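# Carry bottle carrier to window-side spill tray

## Task

Pick up the empty bottle carrier from the shelved bench by the door and set it upright on the floor of the spill tray on the shelved bench by the window. The task fails if the carrier ever touches the floor. The parked cart, pedal bin and stool are movable. When finished, the grippers must be open and the robot moved away, and the robot must not have fallen or be left leaning.

## Robot and tools

ROBOT. A Rainbow Robotics RB-Y1: a base with two drive wheels and two rear casters, 0.66 m long and 0.58 m wide, whose front edge is 0.10 m ahead of the drive axle. The base cannot slide sideways. Above it is a torso with a folding leg (ankle, knee, hip), then a chest carrying two 7-joint arms with parallel grippers and a pan/tilt head. Each arm is rated for 3 kg. Cameras: head_camera (896x504) and left_wrist_camera and right_wrist_camera (644x364 each). A calibration block gives intrinsics and extrinsics for each. These are approximate, and wrist camera poses get less reliable when the arm is extended.

FRAMES. Base frame: origin on the floor midway between the drive wheels, x forward, y left, z up. The reported chest, left_hand and right_hand are in this frame. A hand point is the spot between the finger pads. The fingers point along its -z and close along its x. Printed hand positions are approximate, worse at long reach. Odometry frame: the base frame where the scene began. base_odometry counts wheel turns only, so wheel slip appears as travel. Heading is in radians, positive to the left, -3.142 to 3.142.

execute_actions. Arguments: "actions", a list holding one action or none, and optional "cameras", a list drawn from head_camera, left_wrist_camera, right_wrist_camera, all. If omitted, null or ["all"], every camera is returned. [] returns none. An empty actions list just reports state and images. An action may contain:
- "base": exactly one relative command. {"translate_m": d} drives d metres from the current spot, positive forward, -3 to 3. {"rotate_rad": d} turns in place by d radians, positive counter-clockwise seen from above, -3.2 to 3.2.
- "joints": a single object mapping joint names to absolute targets, one number each. Units are radians, except grippers, which take metres of pad opening. Ranges: torso_squat_rad 0 to 1.2 (larger lowers a level chest); torso_shift_rad -0.3 to 0.6 (positive pushes hips forward); torso_pitch_rad -0.2 to 1.4 (positive leans forward); torso_yaw_rad -1.5 to 1.5 (positive left). Arm joints have the same names for each side, with prefix left_ or right_: shoulder_pitch_rad -2.356 to 2.356 (negative raises the arm forward); shoulder_roll_rad 0 to 3.141 on the left and -3.141 to 0 on the right (the sign that moves the arm outward); shoulder_yaw_rad -2.094 to 2.094; elbow_rad -2.617 to 0.01 (negative bends); forearm_roll_rad -3.141 to 3.141; wrist_pitch_rad -1.57 to 1.919 (negative tips the hand forward); hand_roll_rad -2.705 to 2.705; gripper_m 0 to 0.1. Yaw and roll signs are identical for both arms: positive means left or counter-clockwise. head_pan_rad -0.523 to 0.523 (positive left, relative to the chest); head_tilt_rad -0.35 to 1.57 (positive looks down).
- "speeds": caps for this action only, translate_m 0.05 to 0.4 m/s and rotate_rad 0.1 to 1.509 rad/s. The defaults are the maxima.
- "min_time_s": 0.1 to 8, the shortest duration for each arm and head motion.
No action may exceed 15 s. A base move that would need more than 8.667 s is refused. An unknown key or an out-of-range number refuses the whole call, and nothing moves. A joint or base left out of an action may keep driving toward an earlier target. All motions in an action start together.

Torso combined limits: squat+shift <= 1.52; squat-shift+pitch <= 1.57; shift+0.5pitch-0.4squat <= 0.7; shift+0.3pitch-0.5squat <= 0.39. Breaking one leaves the torso short of target, reported as off_target.

Grasping: command an opening at least 0.005 m narrower than the object. The resulting off_target for the gripper is expected.

wait: {"seconds": 0 to 10}. It sends nothing new and returns state and images.
zoom_image: {"camera", "region": [x0,y0,x1,y1]} in pixels of that camera's newest full image, at most 504x504. It gives an enlarged crop.
finished_scene: {"scene": current number}. It ends the scene permanently and reports success.

RESULTS. You get joint_positions, base_odometry, chest and hand poses, base_status, joint_status, on_its_own (uncommanded parts, where "held at" is a held target, not a position) and a "pictures" line giving the image order. Status words: done (for the base this means the wheels turned fully, slip or not); off_target (resting short, possibly still pushing); contact_stop (the arm or torso hit resistance); time_out; limit_stop_at_<name>; limit_stop_at_own_body (the self-collision guard halted it before contact); stopped_with_arm (the torso halted because an arm hit something). A stop in one torso or arm joint halts that whole group, and it keeps its current position. "joint command not followed" plus a "cause:" line means an arm collision check rejected the targets. The gripper still acts, and rejected targets may be retried later. A stop reported by one call cancels the remaining calls of that reply. After a contact stop, first back the arm away in its own action, then the torso. Special case: when both hands hold one object and the torso contact-stops on starting with nothing in the way, resend every arm joint at its reported value, then repeat the torso command.

AVOID. Letting the carrier reach the floor. Arms or grippers striking or squeezing each other, since hard presses end the run. Torque faults: joint load limits are 63.7 N m for the shoulders, 32.7 for elbows and 22.7 for forearm, wrist and hand, and a fault freezes the robot for 10 s. Motor heat from holding loads: a warning appears at 65 °C, and at 80 °C the brakes engage and you must resend targets. Heavy loads held far forward, which can tip the robot. Driving into furniture, since the base does not stop. A bent leg jutting ahead of the base, or the leg shoving furniture so the robot slides back unseen. Drops, slams and hard pushes. A loose object may occasionally get nudged.

Each tool is called after "Call:" as a command line: name --argument value for each argument, lists and objects as JSON in quotes; but a table of rows of numbers goes row by row, as --pt "numbers of a row", without its own name.

## Session

Call:
execute_actions --actions '[]'

Scene clock: 0.00 s.
base_odometry: x=+0.000 y=+0.000 heading=+0.000 (m, m, rad; odometry frame)
base_status: not commanded
joint_positions: torso_squat_rad=+0.350 torso_shift_rad=-0.001 torso_pitch_rad=+0.000 torso_yaw_rad=+0.000 left_shoulder_pitch_rad=+0.037 left_shoulder_roll_rad=+0.039 left_shoulder_yaw_rad=+0.040 left_elbow_rad=-0.256 left_forearm_roll_rad=+0.023 left_wrist_pitch_rad=-0.010 left_hand_roll_rad=+0.017 left_gripper_m=+0.101 right_shoulder_pitch_rad=+0.005 right_shoulder_roll_rad=+0.000 right_shoulder_yaw_rad=+0.051 right_elbow_rad=-0.196 right_forearm_roll_rad=+0.025 right_wrist_pitch_rad=-0.009 right_hand_roll_rad=+0.036 right_gripper_m=+0.100 head_pan_rad=+0.000 head_tilt_rad=+0.399
joint_status: not commanded
chest: x=-0.2285 y=-0.0006 z=+1.2474 quat_wxyz=(+1.000, +0.001, +0.000, +0.000) (m; base frame)
left_hand: x=-0.1290 y=+0.2562 z=+0.5706 quat_wxyz=(+0.992, +0.022, -0.116, +0.043) (m; base frame)
right_hand: x=-0.1346 y=-0.2151 z=+0.5679 quat_wxyz=(+0.993, +0.000, -0.100, +0.055) (m; base frame)
pictures: head_camera, left_wrist_camera, right_wrist_camera
Images, in order (width x height): head_camera 896x504, left_wrist_camera 644x364, right_wrist_camera 644x364.

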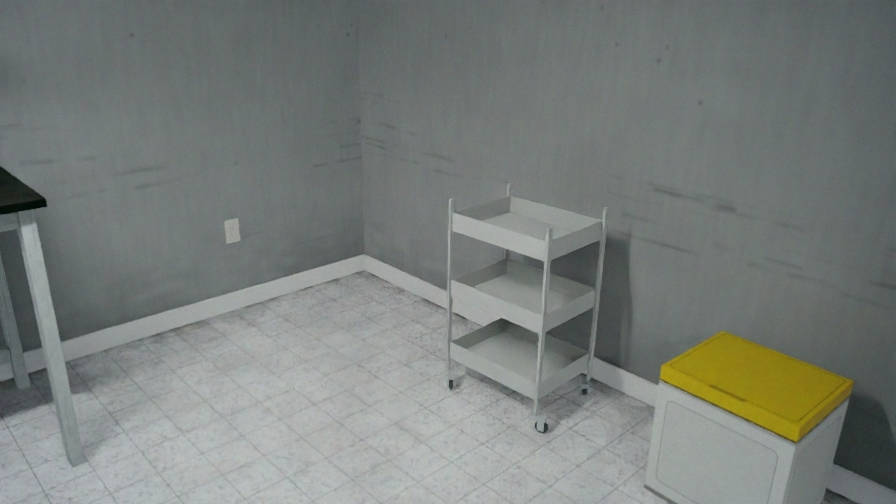

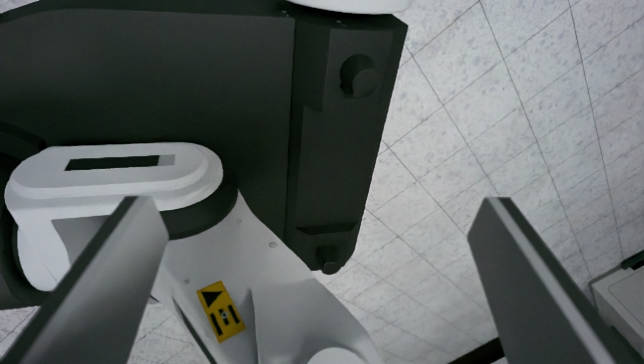

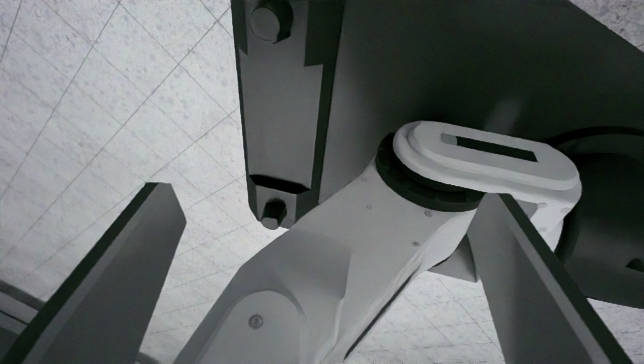

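Call:
execute_actions --actions '[{"base":{"rotate_rad":1.0},"joints":{"head_tilt_rad":0.3}}]' --cameras '["head_camera"]'

Call:
execute_actions --actions '[{"base":{"rotate_rad":1.1}}]' --cameras '["head_camera"]'

Call:
execute_actions --actions '[{"base":{"rotate_rad":1.1}}]' --cameras '["head_camera"]'

Call:
execute_actions --actions '[{"base":{"rotate_rad":1.1}}]' --cameras '["head_camera"]'

Call:
execute_actions --actions '[{"base":{"rotate_rad":1.1}}]' --cameras '["head_camera"]'

Scene clock: 3.50 s.
base_odometry: x=+0.000 y=+0.000 heading=+1.000 (m, m, rad; odometry frame)
base_status: done
joint_positions: torso_squat_rad=+0.350 torso_shift_rad=-0.001 torso_pitch_rad=+0.000 torso_yaw_rad=+0.000 left_shoulder_pitch_rad=+0.037 left_shoulder_roll_rad=+0.039 left_shoulder_yaw_rad=+0.040 left_elbow_rad=-0.256 left_forearm_roll_rad=+0.023 left_wrist_pitch_rad=-0.010 left_hand_roll_rad=+0.017 left_gripper_m=+0.101 right_shoulder_pitch_rad=+0.005 right_shoulder_roll_rad=+0.000 right_shoulder_yaw_rad=+0.051 right_elbow_rad=-0.196 right_forearm_roll_rad=+0.025 right_wrist_pitch_rad=-0.009 right_hand_roll_rad=+0.036 right_gripper_m=+0.100 head_pan_rad=+0.000 head_tilt_rad=+0.300
joint_status: all done
chest: x=-0.2285 y=-0.0006 z=+1.2474 quat_wxyz=(+1.000, +0.001, +0.000, +0.000) (m; base frame)
left_hand: x=-0.1290 y=+0.2562 z=+0.5706 quat_wxyz=(+0.992, +0.022, -0.116, +0.043) (m; base frame)
right_hand: x=-0.1346 y=-0.2152 z=+0.5679 quat_wxyz=(+0.993, +0.000, -0.100, +0.055) (m; base frame)
pictures: head_camera
camera_calibration (this result's frames):
head_camera: T_world_to_cam=[[0.0225512, -0.999217, 0.0325024, -0.0443097], [-0.241788, -0.0369967, -0.969623, 1.40777], [0.970067, 0.0140074, -0.242433, 0.493248], [0, 0, 0, 1]] pos_world=[-0.137102, 0.000898626, 1.48603]
Images, in order (width x height): head_camera 896x504.

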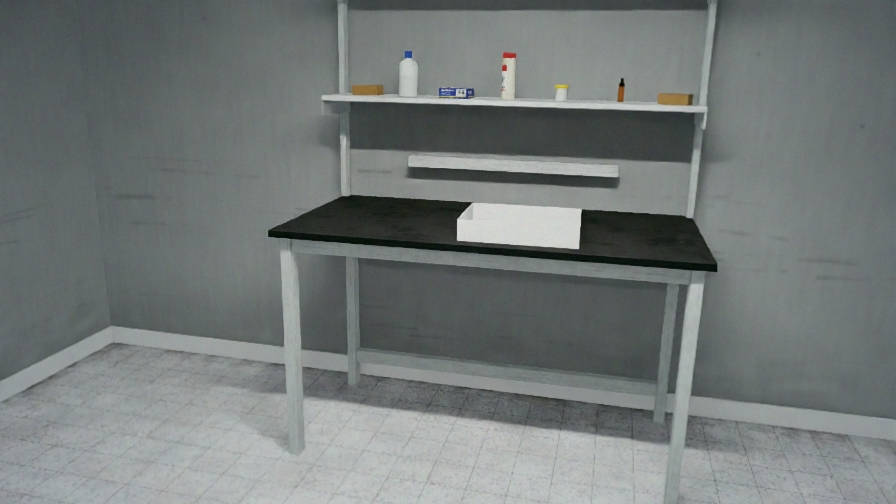

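Scene clock: 7.03 s.
base_odometry: x=+0.000 y=+0.000 heading=+2.099 (m, m, rad; odometry frame)
base_status: done
joint_positions: torso_squat_rad=+0.350 torso_shift_rad=-0.001 torso_pitch_rad=+0.000 torso_yaw_rad=+0.000 left_shoulder_pitch_rad=+0.037 left_shoulder_roll_rad=+0.039 left_shoulder_yaw_rad=+0.040 left_elbow_rad=-0.256 left_forearm_roll_rad=+0.023 left_wrist_pitch_rad=-0.010 left_hand_roll_rad=+0.017 left_gripper_m=+0.101 right_shoulder_pitch_rad=+0.005 right_shoulder_roll_rad=+0.000 right_shoulder_yaw_rad=+0.051 right_elbow_rad=-0.196 right_forearm_roll_rad=+0.025 right_wrist_pitch_rad=-0.009 right_hand_roll_rad=+0.036 right_gripper_m=+0.100 head_pan_rad=+0.000 head_tilt_rad=+0.300
joint_status: not commanded
chest: x=-0.2285 y=-0.0006 z=+1.2474 quat_wxyz=(+1.000, +0.001, +0.000, +0.000) (m; base frame)
left_hand: x=-0.1290 y=+0.2562 z=+0.5706 quat_wxyz=(+0.992, +0.022, -0.116, +0.043) (m; base frame)
right_hand: x=-0.1346 y=-0.2152 z=+0.5679 quat_wxyz=(+0.993, +0.000, -0.100, +0.055) (m; base frame)
pictures: head_camera
camera_calibration (this result's frames):
head_camera: T_world_to_cam=[[0.0225508, -0.999217, 0.032515, -0.0443184], [-0.241788, -0.0370088, -0.969623, 1.40777], [0.970067, 0.0140041, -0.242433, 0.493248], [0, 0, 0, 1]] pos_world=[-0.137102, 0.000908634, 1.48603]
Images, in order (width x height): head_camera 896x504.

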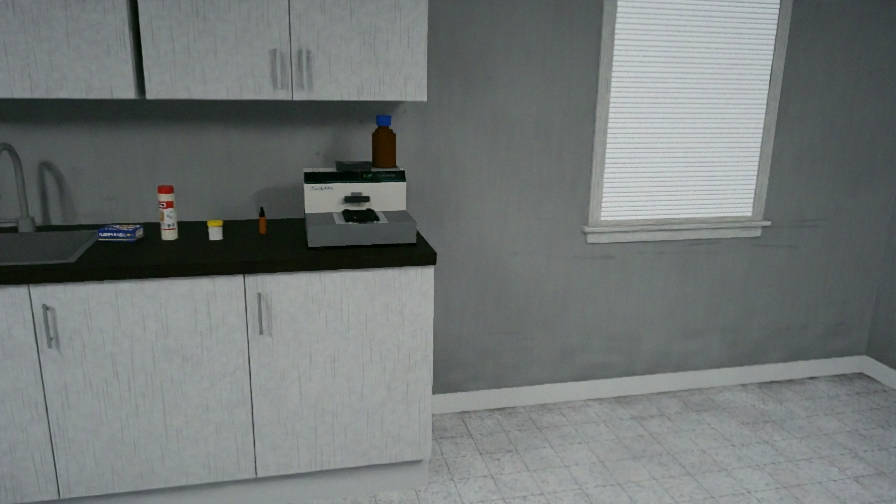

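Scene clock: 10.47 s.
base_odometry: x=+0.000 y=+0.000 heading=-3.085 (m, m, rad; odometry frame)
base_status: done
joint_positions: torso_squat_rad=+0.350 torso_shift_rad=-0.001 torso_pitch_rad=+0.000 torso_yaw_rad=+0.000 left_shoulder_pitch_rad=+0.037 left_shoulder_roll_rad=+0.039 left_shoulder_yaw_rad=+0.040 left_elbow_rad=-0.256 left_forearm_roll_rad=+0.023 left_wrist_pitch_rad=-0.010 left_hand_roll_rad=+0.017 left_gripper_m=+0.101 right_shoulder_pitch_rad=+0.005 right_shoulder_roll_rad=+0.000 right_shoulder_yaw_rad=+0.051 right_elbow_rad=-0.196 right_forearm_roll_rad=+0.025 right_wrist_pitch_rad=-0.009 right_hand_roll_rad=+0.036 right_gripper_m=+0.100 head_pan_rad=+0.000 head_tilt_rad=+0.300
joint_status: not commanded
chest: x=-0.2285 y=-0.0006 z=+1.2474 quat_wxyz=(+1.000, +0.001, +0.000, +0.000) (m; base frame)
left_hand: x=-0.1290 y=+0.2561 z=+0.5706 quat_wxyz=(+0.992, +0.022, -0.116, +0.043) (m; base frame)
right_hand: x=-0.1347 y=-0.2152 z=+0.5679 quat_wxyz=(+0.993, +0.000, -0.100, +0.055) (m; base frame)
pictures: head_camera
camera_calibration (this result's frames):
head_camera: T_world_to_cam=[[0.022551, -0.999216, 0.0325281, -0.0443282], [-0.241788, -0.0370216, -0.969623, 1.40777], [0.970067, 0.014001, -0.242433, 0.493248], [0, 0, 0, 1]] pos_world=[-0.137103, 0.000918345, 1.48603]
Images, in order (width x height): head_camera 896x504.

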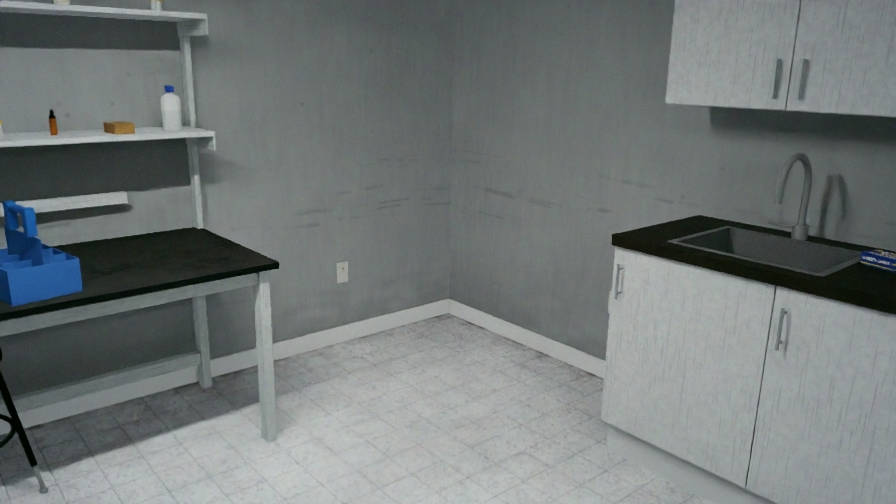

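Scene clock: 14.00 s.
base_odometry: x=+0.000 y=+0.000 heading=-1.985 (m, m, rad; odometry frame)
base_status: done
joint_positions: torso_squat_rad=+0.350 torso_shift_rad=-0.001 torso_pitch_rad=+0.000 torso_yaw_rad=+0.000 left_shoulder_pitch_rad=+0.037 left_shoulder_roll_rad=+0.039 left_shoulder_yaw_rad=+0.040 left_elbow_rad=-0.256 left_forearm_roll_rad=+0.023 left_wrist_pitch_rad=-0.010 left_hand_roll_rad=+0.017 left_gripper_m=+0.101 right_shoulder_pitch_rad=+0.005 right_shoulder_roll_rad=+0.000 right_shoulder_yaw_rad=+0.051 right_elbow_rad=-0.196 right_forearm_roll_rad=+0.025 right_wrist_pitch_rad=-0.009 right_hand_roll_rad=+0.036 right_gripper_m=+0.100 head_pan_rad=+0.000 head_tilt_rad=+0.300
joint_status: not commanded
chest: x=-0.2285 y=-0.0006 z=+1.2474 quat_wxyz=(+1.000, +0.001, +0.000, +0.000) (m; base frame)
left_hand: x=-0.1290 y=+0.2561 z=+0.5706 quat_wxyz=(+0.992, +0.022, -0.116, +0.043) (m; base frame)
right_hand: x=-0.1347 y=-0.2152 z=+0.5679 quat_wxyz=(+0.993, +0.000, -0.100, +0.055) (m; base frame)
pictures: head_camera
camera_calibration (this result's frames):
head_camera: T_world_to_cam=[[0.0225508, -0.999216, 0.0325303, -0.044331], [-0.241788, -0.0370236, -0.969623, 1.40777], [0.970067, 0.0140003, -0.242433, 0.493248], [0, 0, 0, 1]] pos_world=[-0.137102, 0.00091877, 1.48603]
Images, in order (width x height): head_camera 896x504.

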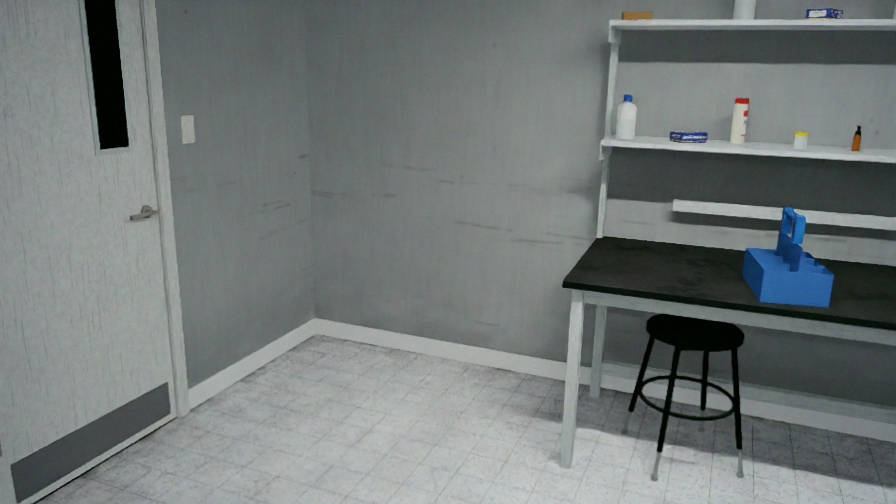

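Scene clock: 17.53 s.
base_odometry: x=+0.000 y=+0.000 heading=-0.886 (m, m, rad; odometry frame)
base_status: done
joint_positions: torso_squat_rad=+0.350 torso_shift_rad=-0.001 torso_pitch_rad=+0.000 torso_yaw_rad=+0.000 left_shoulder_pitch_rad=+0.037 left_shoulder_roll_rad=+0.039 left_shoulder_yaw_rad=+0.040 left_elbow_rad=-0.256 left_forearm_roll_rad=+0.023 left_wrist_pitch_rad=-0.010 left_hand_roll_rad=+0.017 left_gripper_m=+0.101 right_shoulder_pitch_rad=+0.005 right_shoulder_roll_rad=+0.000 right_shoulder_yaw_rad=+0.051 right_elbow_rad=-0.196 right_forearm_roll_rad=+0.025 right_wrist_pitch_rad=-0.009 right_hand_roll_rad=+0.036 right_gripper_m=+0.100 head_pan_rad=+0.000 head_tilt_rad=+0.300
joint_status: not commanded
chest: x=-0.2285 y=-0.0005 z=+1.2474 quat_wxyz=(+1.000, +0.001, +0.000, +0.000) (m; base frame)
left_hand: x=-0.1290 y=+0.2561 z=+0.5706 quat_wxyz=(+0.992, +0.021, -0.116, +0.043) (m; base frame)
right_hand: x=-0.1347 y=-0.2152 z=+0.5679 quat_wxyz=(+0.993, +0.000, -0.100, +0.055) (m; base frame)
pictures: head_camera
camera_calibration (this result's frames):
head_camera: T_world_to_cam=[[0.0225511, -0.999216, 0.0325374, -0.0443364], [-0.241788, -0.0370306, -0.969622, 1.40777], [0.970067, 0.0139989, -0.242434, 0.493248], [0, 0, 0, 1]] pos_world=[-0.137102, 0.000923929, 1.48603]
Images, in order (width x height): head_camera 896x504.

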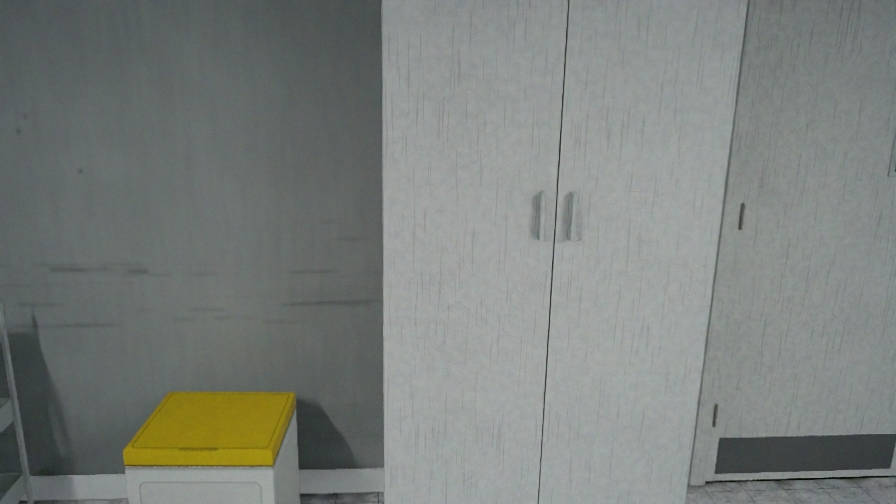

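Call:
execute_actions --actions '[{"base":{"rotate_rad":-1.72},"joints":{"head_tilt_rad":0.4}}]' --cameras '[]'

Call:
execute_actions --actions '[{"base":{"translate_m":1.2},"joints":{"left_shoulder_pitch_rad":-0.3,"left_elbow_rad":-1.27,"left_hand_roll_rad":1.57}}]' --cameras '["head_camera"]'

Scene clock: 21.83 s.
base_odometry: x=+0.000 y=+0.000 heading=-2.605 (m, m, rad; odometry frame)
base_status: done
joint_positions: torso_squat_rad=+0.350 torso_shift_rad=-0.001 torso_pitch_rad=+0.000 torso_yaw_rad=+0.000 left_shoulder_pitch_rad=+0.037 left_shoulder_roll_rad=+0.039 left_shoulder_yaw_rad=+0.040 left_elbow_rad=-0.256 left_forearm_roll_rad=+0.023 left_wrist_pitch_rad=-0.010 left_hand_roll_rad=+0.017 left_gripper_m=+0.101 right_shoulder_pitch_rad=+0.005 right_shoulder_roll_rad=+0.000 right_shoulder_yaw_rad=+0.051 right_elbow_rad=-0.196 right_forearm_roll_rad=+0.025 right_wrist_pitch_rad=-0.009 right_hand_roll_rad=+0.036 right_gripper_m=+0.100 head_pan_rad=+0.000 head_tilt_rad=+0.400
joint_status: all done
chest: x=-0.2285 y=-0.0005 z=+1.2474 quat_wxyz=(+1.000, +0.001, +0.000, +0.000) (m; base frame)
left_hand: x=-0.1290 y=+0.2562 z=+0.5706 quat_wxyz=(+0.992, +0.021, -0.116, +0.043) (m; base frame)
right_hand: x=-0.1347 y=-0.2152 z=+0.5679 quat_wxyz=(+0.993, +0.000, -0.100, +0.055) (m; base frame)
pictures: none
No camera images: the call's "cameras" was empty. Leave "cameras" out to get every camera's image.

Scene clock: 26.57 s.
base_odometry: x=-1.032 y=-0.613 heading=-2.606 (m, m, rad; odometry frame)
base_status: done
joint_positions: torso_squat_rad=+0.350 torso_shift_rad=-0.001 torso_pitch_rad=+0.000 torso_yaw_rad=+0.000 left_shoulder_pitch_rad=-0.300 left_shoulder_roll_rad=+0.039 left_shoulder_yaw_rad=+0.040 left_elbow_rad=-1.270 left_forearm_roll_rad=+0.023 left_wrist_pitch_rad=-0.010 left_hand_roll_rad=+1.570 left_gripper_m=+0.101 right_shoulder_pitch_rad=+0.005 right_shoulder_roll_rad=+0.000 right_shoulder_yaw_rad=+0.051 right_elbow_rad=-0.196 right_forearm_roll_rad=+0.025 right_wrist_pitch_rad=-0.009 right_hand_roll_rad=+0.036 right_gripper_m=+0.100 head_pan_rad=+0.000 head_tilt_rad=+0.400
joint_status: all done
chest: x=-0.2284 y=-0.0005 z=+1.2474 quat_wxyz=(+1.000, +0.001, +0.000, +0.000) (m; base frame)
left_hand: x=+0.3644 y=+0.2007 z=+1.0348 quat_wxyz=(+0.519, -0.506, -0.490, +0.483) (m; base frame)
right_hand: x=-0.1346 y=-0.2152 z=+0.5679 quat_wxyz=(+0.993, +0.000, -0.100, +0.055) (m; base frame)
pictures: head_camera
camera_calibration (this result's frames):
head_camera: T_world_to_cam=[[0.0258146, -0.999214, 0.0300711, -0.04008], [-0.3374, -0.0370248, -0.940633, 1.34609], [0.941007, 0.0141361, -0.33809, 0.625648], [0, 0, 0, 1]] pos_world=[-0.133536, 0.000945919, 1.4789]
Images, in order (width x height): head_camera 896x504.

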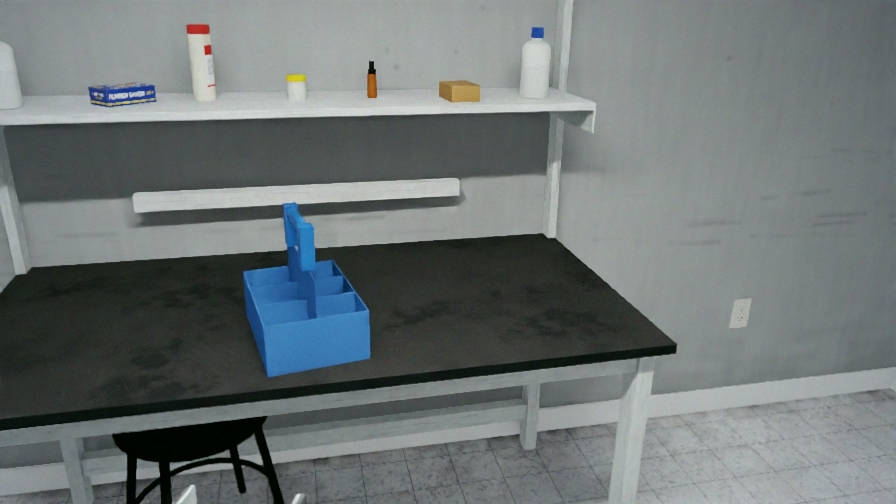

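Call:
execute_actions --actions '[{"base":{"rotate_rad":0.1},"joints":{"torso_squat_rad":0.5,"head_tilt_rad":0.6}}]' --cameras '[]'

Call:
execute_actions --actions '[{"base":{"translate_m":0.7}}]'

Scene clock: 28.00 s.
base_odometry: x=-1.032 y=-0.613 heading=-2.507 (m, m, rad; odometry frame)
base_status: done
joint_positions: torso_squat_rad=+0.500 torso_shift_rad=-0.001 torso_pitch_rad=+0.000 torso_yaw_rad=+0.000 left_shoulder_pitch_rad=-0.300 left_shoulder_roll_rad=+0.039 left_shoulder_yaw_rad=+0.040 left_elbow_rad=-1.270 left_forearm_roll_rad=+0.023 left_wrist_pitch_rad=-0.010 left_hand_roll_rad=+1.570 left_gripper_m=+0.101 right_shoulder_pitch_rad=+0.005 right_shoulder_roll_rad=+0.000 right_shoulder_yaw_rad=+0.051 right_elbow_rad=-0.196 right_forearm_roll_rad=+0.025 right_wrist_pitch_rad=-0.009 right_hand_roll_rad=+0.036 right_gripper_m=+0.100 head_pan_rad=+0.000 head_tilt_rad=+0.600
joint_status: all done
chest: x=-0.2285 y=-0.0005 z=+1.2042 quat_wxyz=(+1.000, +0.001, +0.000, +0.000) (m; base frame)
left_hand: x=+0.3644 y=+0.2007 z=+0.9916 quat_wxyz=(+0.519, -0.506, -0.490, +0.483) (m; base frame)
right_hand: x=-0.1345 y=-0.2151 z=+0.5247 quat_wxyz=(+0.993, +0.000, -0.100, +0.055) (m; base frame)
pictures: none
No camera images: the call's "cameras" was empty. Leave "cameras" out to get every camera's image.

Scene clock: 31.27 s.
base_odometry: x=-1.595 y=-1.028 heading=-2.506 (m, m, rad; odometry frame)
base_status: done
joint_positions: torso_squat_rad=+0.500 torso_shift_rad=-0.001 torso_pitch_rad=+0.000 torso_yaw_rad=+0.000 left_shoulder_pitch_rad=-0.300 left_shoulder_roll_rad=+0.039 left_shoulder_yaw_rad=+0.040 left_elbow_rad=-1.270 left_forearm_roll_rad=+0.023 left_wrist_pitch_rad=-0.010 left_hand_roll_rad=+1.570 left_gripper_m=+0.101 right_shoulder_pitch_rad=+0.005 right_shoulder_roll_rad=+0.000 right_shoulder_yaw_rad=+0.051 right_elbow_rad=-0.196 right_forearm_roll_rad=+0.025 right_wrist_pitch_rad=-0.009 right_hand_roll_rad=+0.036 right_gripper_m=+0.100 head_pan_rad=+0.000 head_tilt_rad=+0.600
joint_status: not commanded
chest: x=-0.2284 y=-0.0005 z=+1.2042 quat_wxyz=(+1.000, +0.001, +0.000, +0.000) (m; base frame)
left_hand: x=+0.3644 y=+0.2007 z=+0.9915 quat_wxyz=(+0.519, -0.506, -0.490, +0.483) (m; base frame)
right_hand: x=-0.1346 y=-0.2151 z=+0.5247 quat_wxyz=(+0.993, +0.000, -0.100, +0.055) (m; base frame)
pictures: head_camera, left_wrist_camera, right_wrist_camera
camera_calibration (this result's frames):
head_camera: T_world_to_cam=[[0.0315038, -0.999211, 0.0241899, -0.0293575], [-0.517554, -0.0370128, -0.85485, 1.14783], [0.85507, 0.0144114, -0.518312, 0.846359], [0, 0, 0, 1]] pos_world=[-0.128707, 0.000952973, 1.42061]
left_wrist_camera: T_world_to_cam=[[0.0540944, 0.998506, 0.00777463, -0.231115], [-0.655222, 0.0296194, 0.754855, -0.490374], [0.753497, -0.0459275, 0.655845, -0.827622], [0, 0, 0, 1]] pos_world=[0.314808, 0.207284, 0.91475]
right_wrist_camera: T_world_to_cam=[[-0.965258, -0.12613, -0.228843, -0.0348495], [-0.247403, 0.722956, 0.645078, -0.186164], [0.0840794, 0.679283, -0.729044, 0.63299], [0, 0, 0, 1]] pos_world=[-0.132918, -0.299786, 0.573593]
Images, in order (width x height): head_camera 896x504, left_wrist_camera 644x364, right_wrist_camera 644x364.

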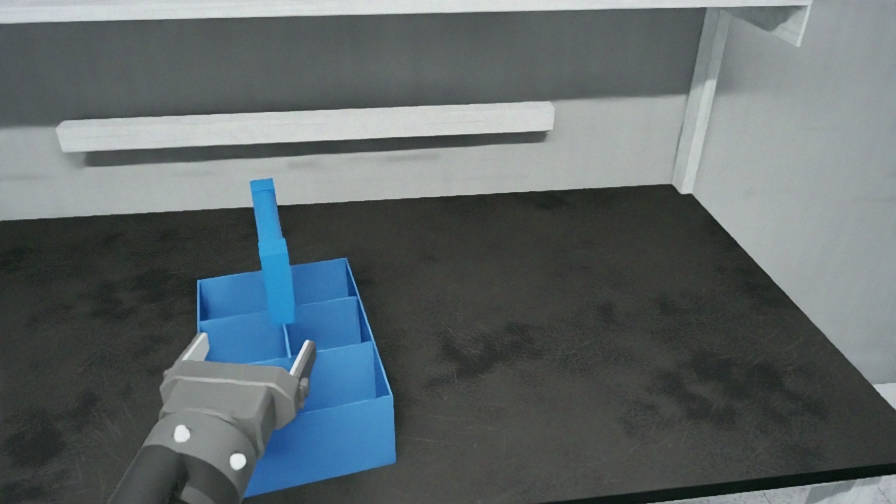

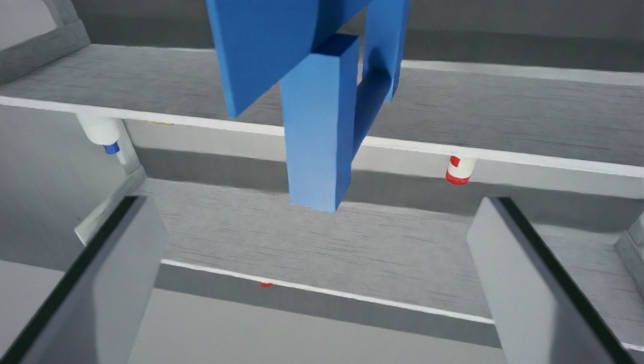

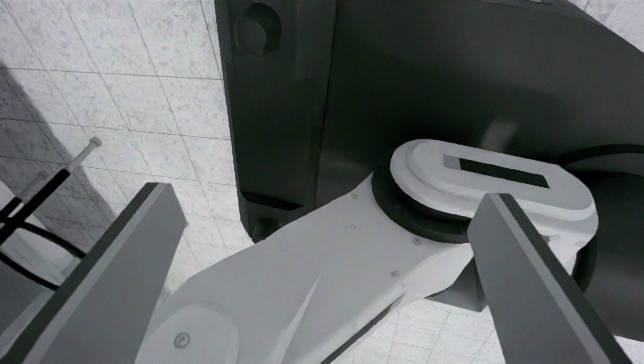

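Call:
execute_actions --actions '[{"joints":{"torso_squat_rad":0.37,"left_hand_roll_rad":-1.57}}]' --cameras '[]'

Call:
execute_actions --actions '[{"base":{"translate_m":0.11}}]' --cameras '["head_camera","left_wrist_camera"]'

Scene clock: 34.87 s.
base_odometry: x=-1.595 y=-1.028 heading=-2.506 (m, m, rad; odometry frame)
base_status: not commanded
joint_positions: torso_squat_rad=+0.370 torso_shift_rad=-0.001 torso_pitch_rad=+0.000 torso_yaw_rad=+0.000 left_shoulder_pitch_rad=-0.300 left_shoulder_roll_rad=+0.039 left_shoulder_yaw_rad=+0.040 left_elbow_rad=-1.270 left_forearm_roll_rad=+0.023 left_wrist_pitch_rad=-0.010 left_hand_roll_rad=-1.570 left_gripper_m=+0.101 right_shoulder_pitch_rad=+0.005 right_shoulder_roll_rad=+0.000 right_shoulder_yaw_rad=+0.051 right_elbow_rad=-0.196 right_forearm_roll_rad=+0.025 right_wrist_pitch_rad=-0.009 right_hand_roll_rad=+0.036 right_gripper_m=+0.100 head_pan_rad=+0.000 head_tilt_rad=+0.600
joint_status: all done
chest: x=-0.2284 y=-0.0006 z=+1.2426 quat_wxyz=(+1.000, +0.001, +0.000, +0.000) (m; base frame)
left_hand: x=+0.3644 y=+0.2007 z=+1.0297 quat_wxyz=(+0.484, +0.490, -0.506, -0.519) (m; base frame)
right_hand: x=-0.1346 y=-0.2152 z=+0.5630 quat_wxyz=(+0.993, +0.000, -0.100, +0.055) (m; base frame)
pictures: none
No camera images: the call's "cameras" was empty. Leave "cameras" out to get every camera's image.

Scene clock: 36.57 s.
base_odometry: x=-1.684 y=-1.094 heading=-2.505 (m, m, rad; odometry frame)
base_status: done
joint_positions: torso_squat_rad=+0.370 torso_shift_rad=-0.001 torso_pitch_rad=+0.000 torso_yaw_rad=+0.000 left_shoulder_pitch_rad=-0.300 left_shoulder_roll_rad=+0.039 left_shoulder_yaw_rad=+0.040 left_elbow_rad=-1.270 left_forearm_roll_rad=+0.023 left_wrist_pitch_rad=-0.010 left_hand_roll_rad=-1.570 left_gripper_m=+0.101 right_shoulder_pitch_rad=+0.005 right_shoulder_roll_rad=+0.000 right_shoulder_yaw_rad=+0.051 right_elbow_rad=-0.196 right_forearm_roll_rad=+0.025 right_wrist_pitch_rad=-0.009 right_hand_roll_rad=+0.036 right_gripper_m=+0.100 head_pan_rad=+0.000 head_tilt_rad=+0.600
joint_status: not commanded
chest: x=-0.2284 y=-0.0006 z=+1.2426 quat_wxyz=(+1.000, +0.001, +0.000, +0.000) (m; base frame)
left_hand: x=+0.3644 y=+0.2007 z=+1.0298 quat_wxyz=(+0.484, +0.490, -0.507, -0.519) (m; base frame)
right_hand: x=-0.1346 y=-0.2152 z=+0.5630 quat_wxyz=(+0.993, +0.000, -0.100, +0.055) (m; base frame)
pictures: head_camera, left_wrist_camera
camera_calibration (this result's frames):
head_camera: T_world_to_cam=[[0.0315057, -0.999211, 0.0241876, -0.0302906], [-0.517612, -0.0370129, -0.854814, 1.18052], [0.855035, 0.0144117, -0.51837, 0.866305], [0, 0, 0, 1]] pos_world=[-0.128717, 0.000942693, 1.45892]
left_wrist_camera: T_world_to_cam=[[-0.0492299, -0.998769, -0.00603596, 0.221381], [-0.665377, 0.0373026, -0.745574, 1.02793], [0.744882, -0.0326883, -0.666395, 0.509348], [0, 0, 0, 1]] pos_world=[0.315457, 0.199414, 1.10716]
Images, in order (width x height): head_camera 896x504, left_wrist_camera 644x364.

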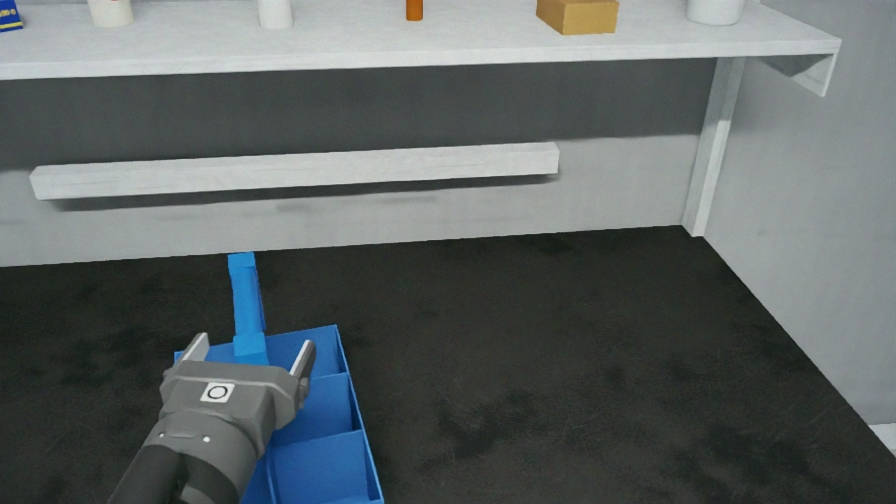

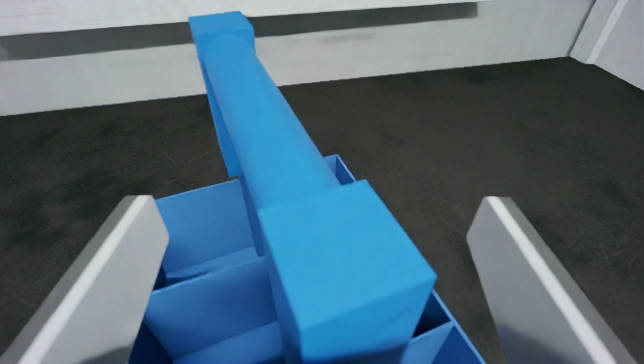

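Call:
execute_actions --actions '[{"joints":{"left_gripper_m":0.0}}]' --cameras '[]'

Call:
execute_actions --actions '[{"joints":{"torso_squat_rad":0.0}}]' --cameras '["head_camera"]'

Call:
execute_actions --actions '[{"base":{"translate_m":-0.6}}]' --cameras '[]'

Call:
execute_actions --actions '[{"base":{"rotate_rad":-3.05},"joints":{"left_shoulder_pitch_rad":-0.9,"left_elbow_rad":-1.3,"left_wrist_pitch_rad":0.63,"head_tilt_rad":0.35},"min_time_s":3}]' --cameras '["head_camera"]'

Scene clock: 38.27 s.
base_odometry: x=-1.684 y=-1.094 heading=-2.505 (m, m, rad; odometry frame)
base_status: not commanded
joint_positions: torso_squat_rad=+0.370 torso_shift_rad=-0.001 torso_pitch_rad=+0.000 torso_yaw_rad=+0.000 left_shoulder_pitch_rad=-0.300 left_shoulder_roll_rad=+0.039 left_shoulder_yaw_rad=+0.040 left_elbow_rad=-1.270 left_forearm_roll_rad=+0.023 left_wrist_pitch_rad=-0.010 left_hand_roll_rad=-1.570 left_gripper_m=+0.029 right_shoulder_pitch_rad=+0.005 right_shoulder_roll_rad=+0.000 right_shoulder_yaw_rad=+0.051 right_elbow_rad=-0.196 right_forearm_roll_rad=+0.025 right_wrist_pitch_rad=-0.009 right_hand_roll_rad=+0.036 right_gripper_m=+0.100 head_pan_rad=+0.000 head_tilt_rad=+0.600
joint_status: left_gripper_m off_target (ended at +0.029, target +0.000)
chest: x=-0.2284 y=-0.0006 z=+1.2426 quat_wxyz=(+1.000, +0.001, +0.000, +0.000) (m; base frame)
left_hand: x=+0.3644 y=+0.2007 z=+1.0298 quat_wxyz=(+0.484, +0.490, -0.507, -0.519) (m; base frame)
right_hand: x=-0.1346 y=-0.2152 z=+0.5630 quat_wxyz=(+0.993, +0.000, -0.100, +0.055) (m; base frame)
pictures: none
No camera images: the call's "cameras" was empty. Leave "cameras" out to get every camera's image.

Scene clock: 40.30 s.
base_odometry: x=-1.684 y=-1.094 heading=-2.505 (m, m, rad; odometry frame)
base_status: not commanded
joint_positions: torso_squat_rad=+0.000 torso_shift_rad=-0.001 torso_pitch_rad=+0.000 torso_yaw_rad=+0.000 left_shoulder_pitch_rad=-0.300 left_shoulder_roll_rad=+0.039 left_shoulder_yaw_rad=+0.040 left_elbow_rad=-1.270 left_forearm_roll_rad=+0.023 left_wrist_pitch_rad=-0.010 left_hand_roll_rad=-1.570 left_gripper_m=+0.029 right_shoulder_pitch_rad=+0.005 right_shoulder_roll_rad=+0.000 right_shoulder_yaw_rad=+0.051 right_elbow_rad=-0.196 right_forearm_roll_rad=+0.025 right_wrist_pitch_rad=-0.009 right_hand_roll_rad=+0.036 right_gripper_m=+0.100 head_pan_rad=+0.000 head_tilt_rad=+0.600
joint_status: all done
chest: x=-0.2283 y=-0.0006 z=+1.2899 quat_wxyz=(+1.000, +0.001, +0.000, +0.000) (m; base frame)
left_hand: x=+0.3643 y=+0.2007 z=+1.0765 quat_wxyz=(+0.484, +0.490, -0.506, -0.519) (m; base frame)
right_hand: x=-0.1347 y=-0.2152 z=+0.6104 quat_wxyz=(+0.993, +0.000, -0.100, +0.055) (m; base frame)
pictures: head_camera
camera_calibration (this result's frames):
head_camera: T_world_to_cam=[[0.0315024, -0.999211, 0.0241762, -0.0314392], [-0.517819, -0.0370048, -0.85469, 1.22085], [0.85491, 0.0144059, -0.518576, 0.891007], [0, 0, 0, 1]] pos_world=[-0.128561, 0.00092728, 1.50627]
Images, in order (width x height): head_camera 896x504.

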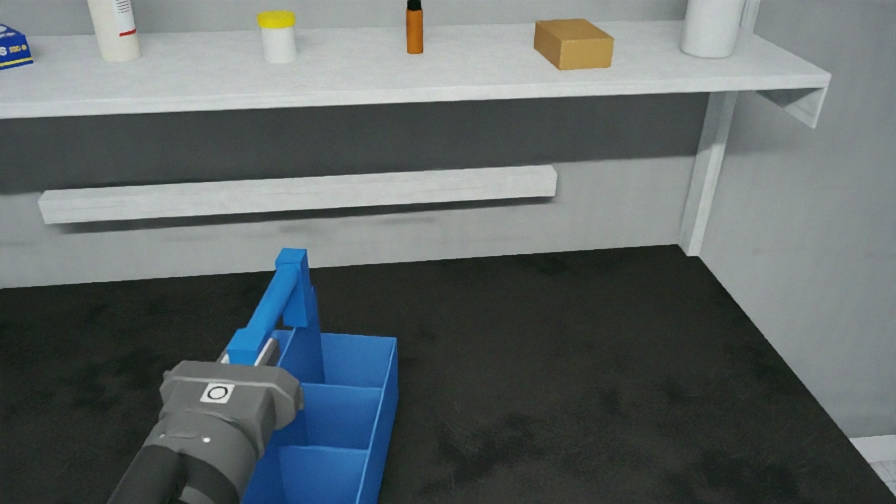

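Scene clock: 43.90 s.
base_odometry: x=-1.201 y=-0.737 heading=-2.504 (m, m, rad; odometry frame)
base_status: done
joint_positions: torso_squat_rad=+0.000 torso_shift_rad=-0.001 torso_pitch_rad=+0.000 torso_yaw_rad=+0.000 left_shoulder_pitch_rad=-0.299 left_shoulder_roll_rad=+0.039 left_shoulder_yaw_rad=+0.040 left_elbow_rad=-1.270 left_forearm_roll_rad=+0.023 left_wrist_pitch_rad=-0.010 left_hand_roll_rad=-1.570 left_gripper_m=+0.029 right_shoulder_pitch_rad=+0.005 right_shoulder_roll_rad=+0.000 right_shoulder_yaw_rad=+0.051 right_elbow_rad=-0.196 right_forearm_roll_rad=+0.025 right_wrist_pitch_rad=-0.009 right_hand_roll_rad=+0.036 right_gripper_m=+0.100 head_pan_rad=+0.000 head_tilt_rad=+0.600
joint_status: not commanded
chest: x=-0.2284 y=-0.0006 z=+1.2899 quat_wxyz=(+1.000, +0.001, +0.000, +0.000) (m; base frame)
left_hand: x=+0.3642 y=+0.2008 z=+1.0765 quat_wxyz=(+0.484, +0.490, -0.506, -0.519) (m; base frame)
right_hand: x=-0.1348 y=-0.2152 z=+0.6104 quat_wxyz=(+0.993, +0.000, -0.100, +0.055) (m; base frame)
pictures: none
No camera images: the call's "cameras" was empty. Leave "cameras" out to get every camera's image.

Scene clock: 49.17 s.
base_odometry: x=-1.201 y=-0.737 heading=+0.730 (m, m, rad; odometry frame)
base_status: done
joint_positions: torso_squat_rad=+0.000 torso_shift_rad=-0.001 torso_pitch_rad=+0.000 torso_yaw_rad=+0.000 left_shoulder_pitch_rad=-0.899 left_shoulder_roll_rad=+0.039 left_shoulder_yaw_rad=+0.040 left_elbow_rad=-1.299 left_forearm_roll_rad=+0.023 left_wrist_pitch_rad=+0.630 left_hand_roll_rad=-1.570 left_gripper_m=+0.029 right_shoulder_pitch_rad=+0.005 right_shoulder_roll_rad=+0.000 right_shoulder_yaw_rad=+0.051 right_elbow_rad=-0.196 right_forearm_roll_rad=+0.025 right_wrist_pitch_rad=-0.009 right_hand_roll_rad=+0.036 right_gripper_m=+0.100 head_pan_rad=+0.000 head_tilt_rad=+0.350
joint_status: all done
chest: x=-0.2285 y=-0.0006 z=+1.2899 quat_wxyz=(+1.000, +0.001, +0.000, +0.000) (m; base frame)
left_hand: x=+0.4452 y=+0.0750 z=+1.3079 quat_wxyz=(+0.426, +0.454, -0.514, -0.591) (m; base frame)
right_hand: x=-0.1348 y=-0.2152 z=+0.6104 quat_wxyz=(+0.993, +0.000, -0.100, +0.055) (m; base frame)
pictures: head_camera
camera_calibration (this result's frames):
head_camera: T_world_to_cam=[[0.024212, -0.999216, 0.0313257, -0.0435917], [-0.290049, -0.0370083, -0.956296, 1.41917], [0.956706, 0.0140678, -0.290717, 0.572721], [0, 0, 0, 1]] pos_world=[-0.135243, 0.000906431, 1.52501]
Images, in order (width x height): head_camera 896x504.

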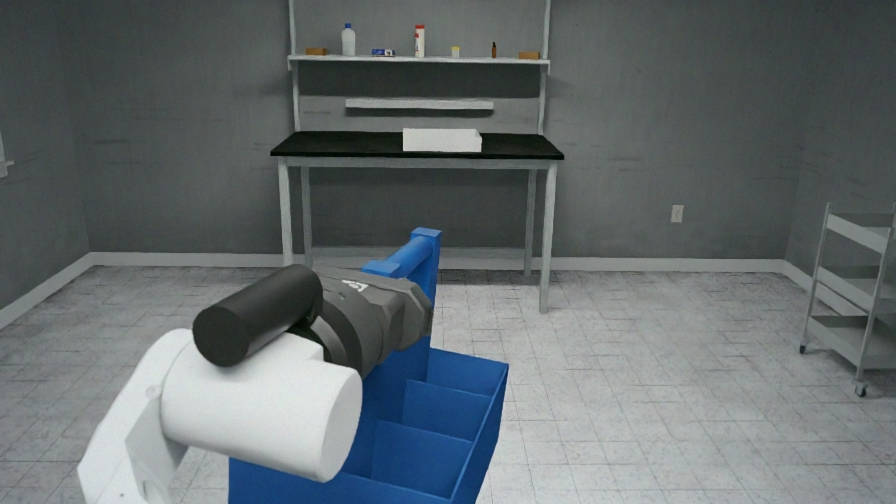

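Call:
execute_actions --actions '[{"base":{"rotate_rad":-0.04},"joints":{"torso_yaw_rad":0.27,"left_hand_roll_rad":-1.46,"head_pan_rad":-0.2}}]' --cameras '[]'

Call:
execute_actions --actions '[{"base":{"translate_m":2.6},"joints":{"head_tilt_rad":0.5}}]' --cameras '["head_camera"]'

Scene clock: 50.53 s.
base_odometry: x=-1.201 y=-0.737 heading=+0.690 (m, m, rad; odometry frame)
base_status: done
joint_positions: torso_squat_rad=+0.000 torso_shift_rad=-0.001 torso_pitch_rad=+0.000 torso_yaw_rad=+0.270 left_shoulder_pitch_rad=-0.899 left_shoulder_roll_rad=+0.039 left_shoulder_yaw_rad=+0.040 left_elbow_rad=-1.299 left_forearm_roll_rad=+0.023 left_wrist_pitch_rad=+0.630 left_hand_roll_rad=-1.460 left_gripper_m=+0.029 right_shoulder_pitch_rad=+0.005 right_shoulder_roll_rad=+0.000 right_shoulder_yaw_rad=+0.051 right_elbow_rad=-0.196 right_forearm_roll_rad=+0.025 right_wrist_pitch_rad=-0.009 right_hand_roll_rad=+0.036 right_gripper_m=+0.100 head_pan_rad=-0.200 head_tilt_rad=+0.350
joint_status: all done
chest: x=-0.2285 y=-0.0006 z=+1.2899 quat_wxyz=(+0.991, +0.001, +0.000, +0.135) (m; base frame)
left_hand: x=+0.4005 y=+0.2521 z=+1.3083 quat_wxyz=(+0.529, +0.493, -0.476, -0.500) (m; base frame)
right_hand: x=-0.0806 y=-0.1824 z=+0.6104 quat_wxyz=(+0.977, +0.014, -0.099, +0.188) (m; base frame)
pictures: none
No camera images: the call's "cameras" was empty. Leave "cameras" out to get every camera's image.

Scene clock: 58.80 s.
base_odometry: x=+0.804 y=+0.918 heading=+0.690 (m, m, rad; odometry frame)
base_status: done
joint_positions: torso_squat_rad=+0.000 torso_shift_rad=-0.001 torso_pitch_rad=+0.000 torso_yaw_rad=+0.270 left_shoulder_pitch_rad=-0.899 left_shoulder_roll_rad=+0.039 left_shoulder_yaw_rad=+0.040 left_elbow_rad=-1.299 left_forearm_roll_rad=+0.023 left_wrist_pitch_rad=+0.630 left_hand_roll_rad=-1.460 left_gripper_m=+0.029 right_shoulder_pitch_rad=+0.005 right_shoulder_roll_rad=+0.000 right_shoulder_yaw_rad=+0.051 right_elbow_rad=-0.196 right_forearm_roll_rad=+0.025 right_wrist_pitch_rad=-0.009 right_hand_roll_rad=+0.036 right_gripper_m=+0.100 head_pan_rad=-0.200 head_tilt_rad=+0.500
joint_status: all done
chest: x=-0.2284 y=-0.0006 z=+1.2899 quat_wxyz=(+0.991, +0.001, +0.000, +0.135) (m; base frame)
left_hand: x=+0.4006 y=+0.2521 z=+1.3082 quat_wxyz=(+0.529, +0.493, -0.476, -0.500) (m; base frame)
right_hand: x=-0.0806 y=-0.1823 z=+0.6104 quat_wxyz=(+0.977, +0.014, -0.099, +0.188) (m; base frame)
pictures: head_camera
camera_calibration (this result's frames):
head_camera: T_world_to_cam=[[0.0992315, -0.994691, 0.0272566, -0.0161178], [-0.426018, -0.0672226, -0.902214, 1.3106], [0.899256, 0.0779162, -0.430427, 0.769207], [0, 0, 0, 1]] pos_world=[-0.131774, 0.0121361, 1.51397]
Images, in order (width x height): head_camera 896x504.

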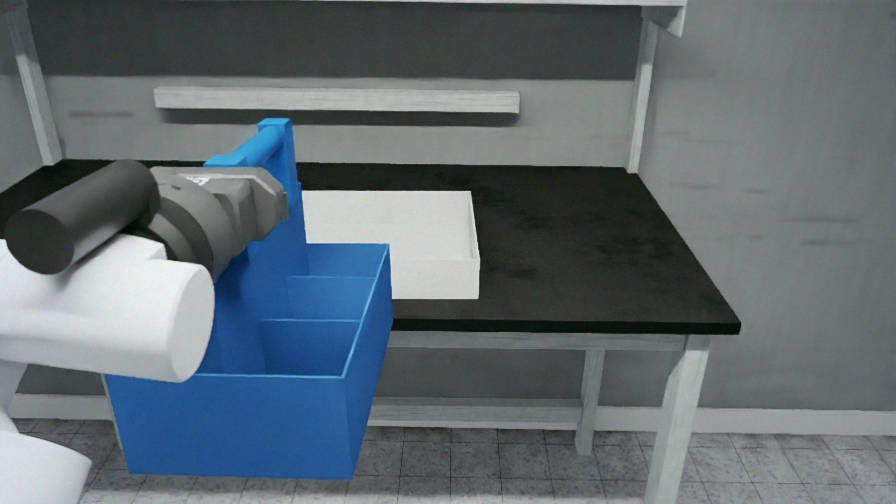

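Call:
execute_actions --actions '[{"base":{"translate_m":0.6},"joints":{"head_tilt_rad":0.75,"left_wrist_pitch_rad":0.58}}]' --cameras '["head_camera","left_wrist_camera"]'

Call:
execute_actions --actions '[{"joints":{"torso_squat_rad":0.4}}]' --cameras '["head_camera"]'

Scene clock: 62.17 s.
base_odometry: x=+1.267 y=+1.300 heading=+0.689 (m, m, rad; odometry frame)
base_status: done
joint_positions: torso_squat_rad=+0.000 torso_shift_rad=-0.001 torso_pitch_rad=+0.000 torso_yaw_rad=+0.270 left_shoulder_pitch_rad=-0.899 left_shoulder_roll_rad=+0.039 left_shoulder_yaw_rad=+0.040 left_elbow_rad=-1.299 left_forearm_roll_rad=+0.023 left_wrist_pitch_rad=+0.580 left_hand_roll_rad=-1.460 left_gripper_m=+0.029 right_shoulder_pitch_rad=+0.005 right_shoulder_roll_rad=+0.000 right_shoulder_yaw_rad=+0.051 right_elbow_rad=-0.196 right_forearm_roll_rad=+0.025 right_wrist_pitch_rad=-0.009 right_hand_roll_rad=+0.036 right_gripper_m=+0.100 head_pan_rad=-0.200 head_tilt_rad=+0.750
joint_status: all done
chest: x=-0.2284 y=-0.0006 z=+1.2899 quat_wxyz=(+0.991, +0.001, +0.000, +0.135) (m; base frame)
left_hand: x=+0.4011 y=+0.2510 z=+1.3197 quat_wxyz=(+0.516, +0.505, -0.490, -0.489) (m; base frame)
right_hand: x=-0.0806 y=-0.1823 z=+0.6104 quat_wxyz=(+0.977, +0.014, -0.099, +0.188) (m; base frame)
pictures: head_camera, left_wrist_camera
camera_calibration (this result's frames):
head_camera: T_world_to_cam=[[0.105351, -0.994252, 0.0191027, -0.00270433], [-0.635352, -0.0820748, -0.767849, 1.06711], [0.765003, 0.0687567, -0.640347, 1.05421], [0, 0, 0, 1]] pos_world=[-0.128198, 0.0124101, 1.4945]
left_wrist_camera: T_world_to_cam=[[0.0442853, -0.99876, 0.0227305, 0.199663], [-0.667853, -0.0465188, -0.742838, 1.28506], [0.742975, 0.0177161, -0.669085, 0.66853], [0, 0, 0, 1]] pos_world=[0.35269, 0.247352, 1.39736]
Images, in order (width x height): head_camera 896x504, left_wrist_camera 644x364.

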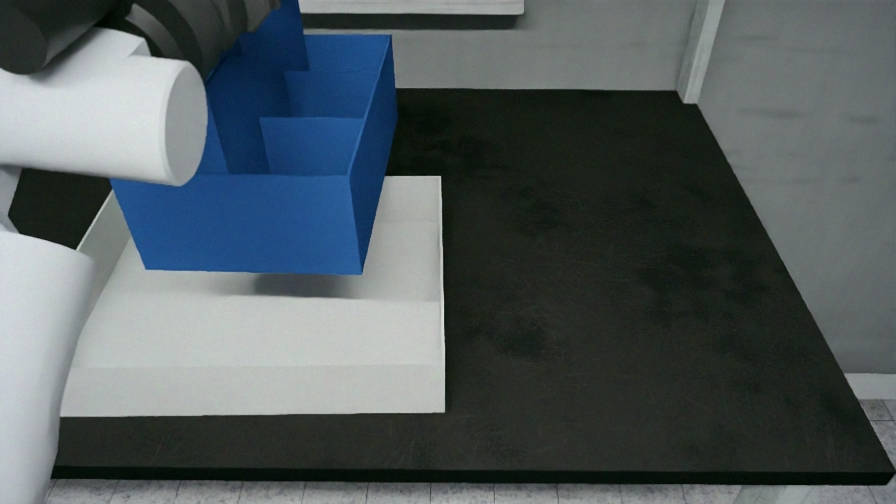

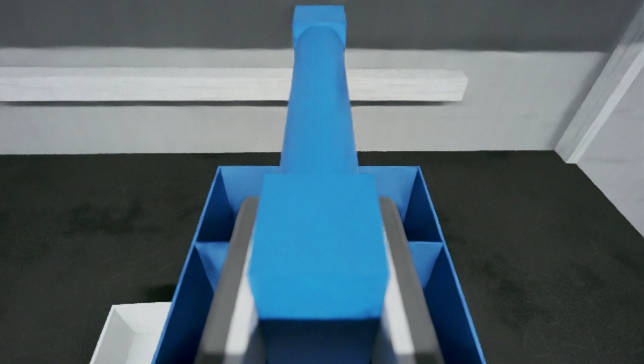

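Scene clock: 64.30 s.
base_odometry: x=+1.267 y=+1.300 heading=+0.689 (m, m, rad; odometry frame)
base_status: not commanded
joint_positions: torso_squat_rad=+0.400 torso_shift_rad=-0.001 torso_pitch_rad=+0.000 torso_yaw_rad=+0.270 left_shoulder_pitch_rad=-0.899 left_shoulder_roll_rad=+0.039 left_shoulder_yaw_rad=+0.040 left_elbow_rad=-1.299 left_forearm_roll_rad=+0.023 left_wrist_pitch_rad=+0.580 left_hand_roll_rad=-1.460 left_gripper_m=+0.029 right_shoulder_pitch_rad=+0.005 right_shoulder_roll_rad=+0.000 right_shoulder_yaw_rad=+0.051 right_elbow_rad=-0.196 right_forearm_roll_rad=+0.025 right_wrist_pitch_rad=-0.009 right_hand_roll_rad=+0.036 right_gripper_m=+0.100 head_pan_rad=-0.200 head_tilt_rad=+0.750
joint_status: all done
chest: x=-0.2285 y=-0.0005 z=+1.2347 quat_wxyz=(+0.991, +0.001, +0.000, +0.135) (m; base frame)
left_hand: x=+0.4010 y=+0.2510 z=+1.2646 quat_wxyz=(+0.516, +0.505, -0.490, -0.489) (m; base frame)
right_hand: x=-0.0805 y=-0.1823 z=+0.5552 quat_wxyz=(+0.977, +0.014, -0.099, +0.188) (m; base frame)
pictures: head_camera
camera_calibration (this result's frames):
head_camera: T_world_to_cam=[[0.105346, -0.994252, 0.0191298, -0.00165926], [-0.635158, -0.0820754, -0.768009, 1.02488], [0.765164, 0.0687566, -0.640154, 1.01871], [0, 0, 0, 1]] pos_world=[-0.128346, 0.0124245, 1.43928]
Images, in order (width x height): head_camera 896x504.

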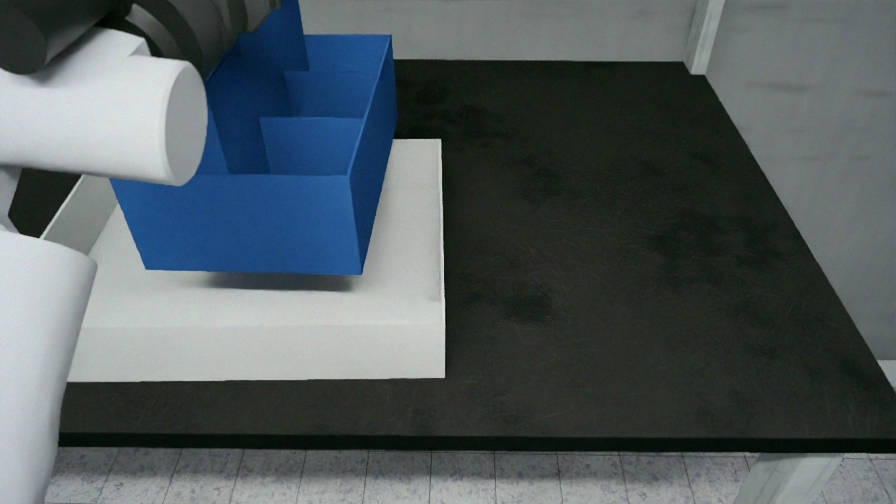

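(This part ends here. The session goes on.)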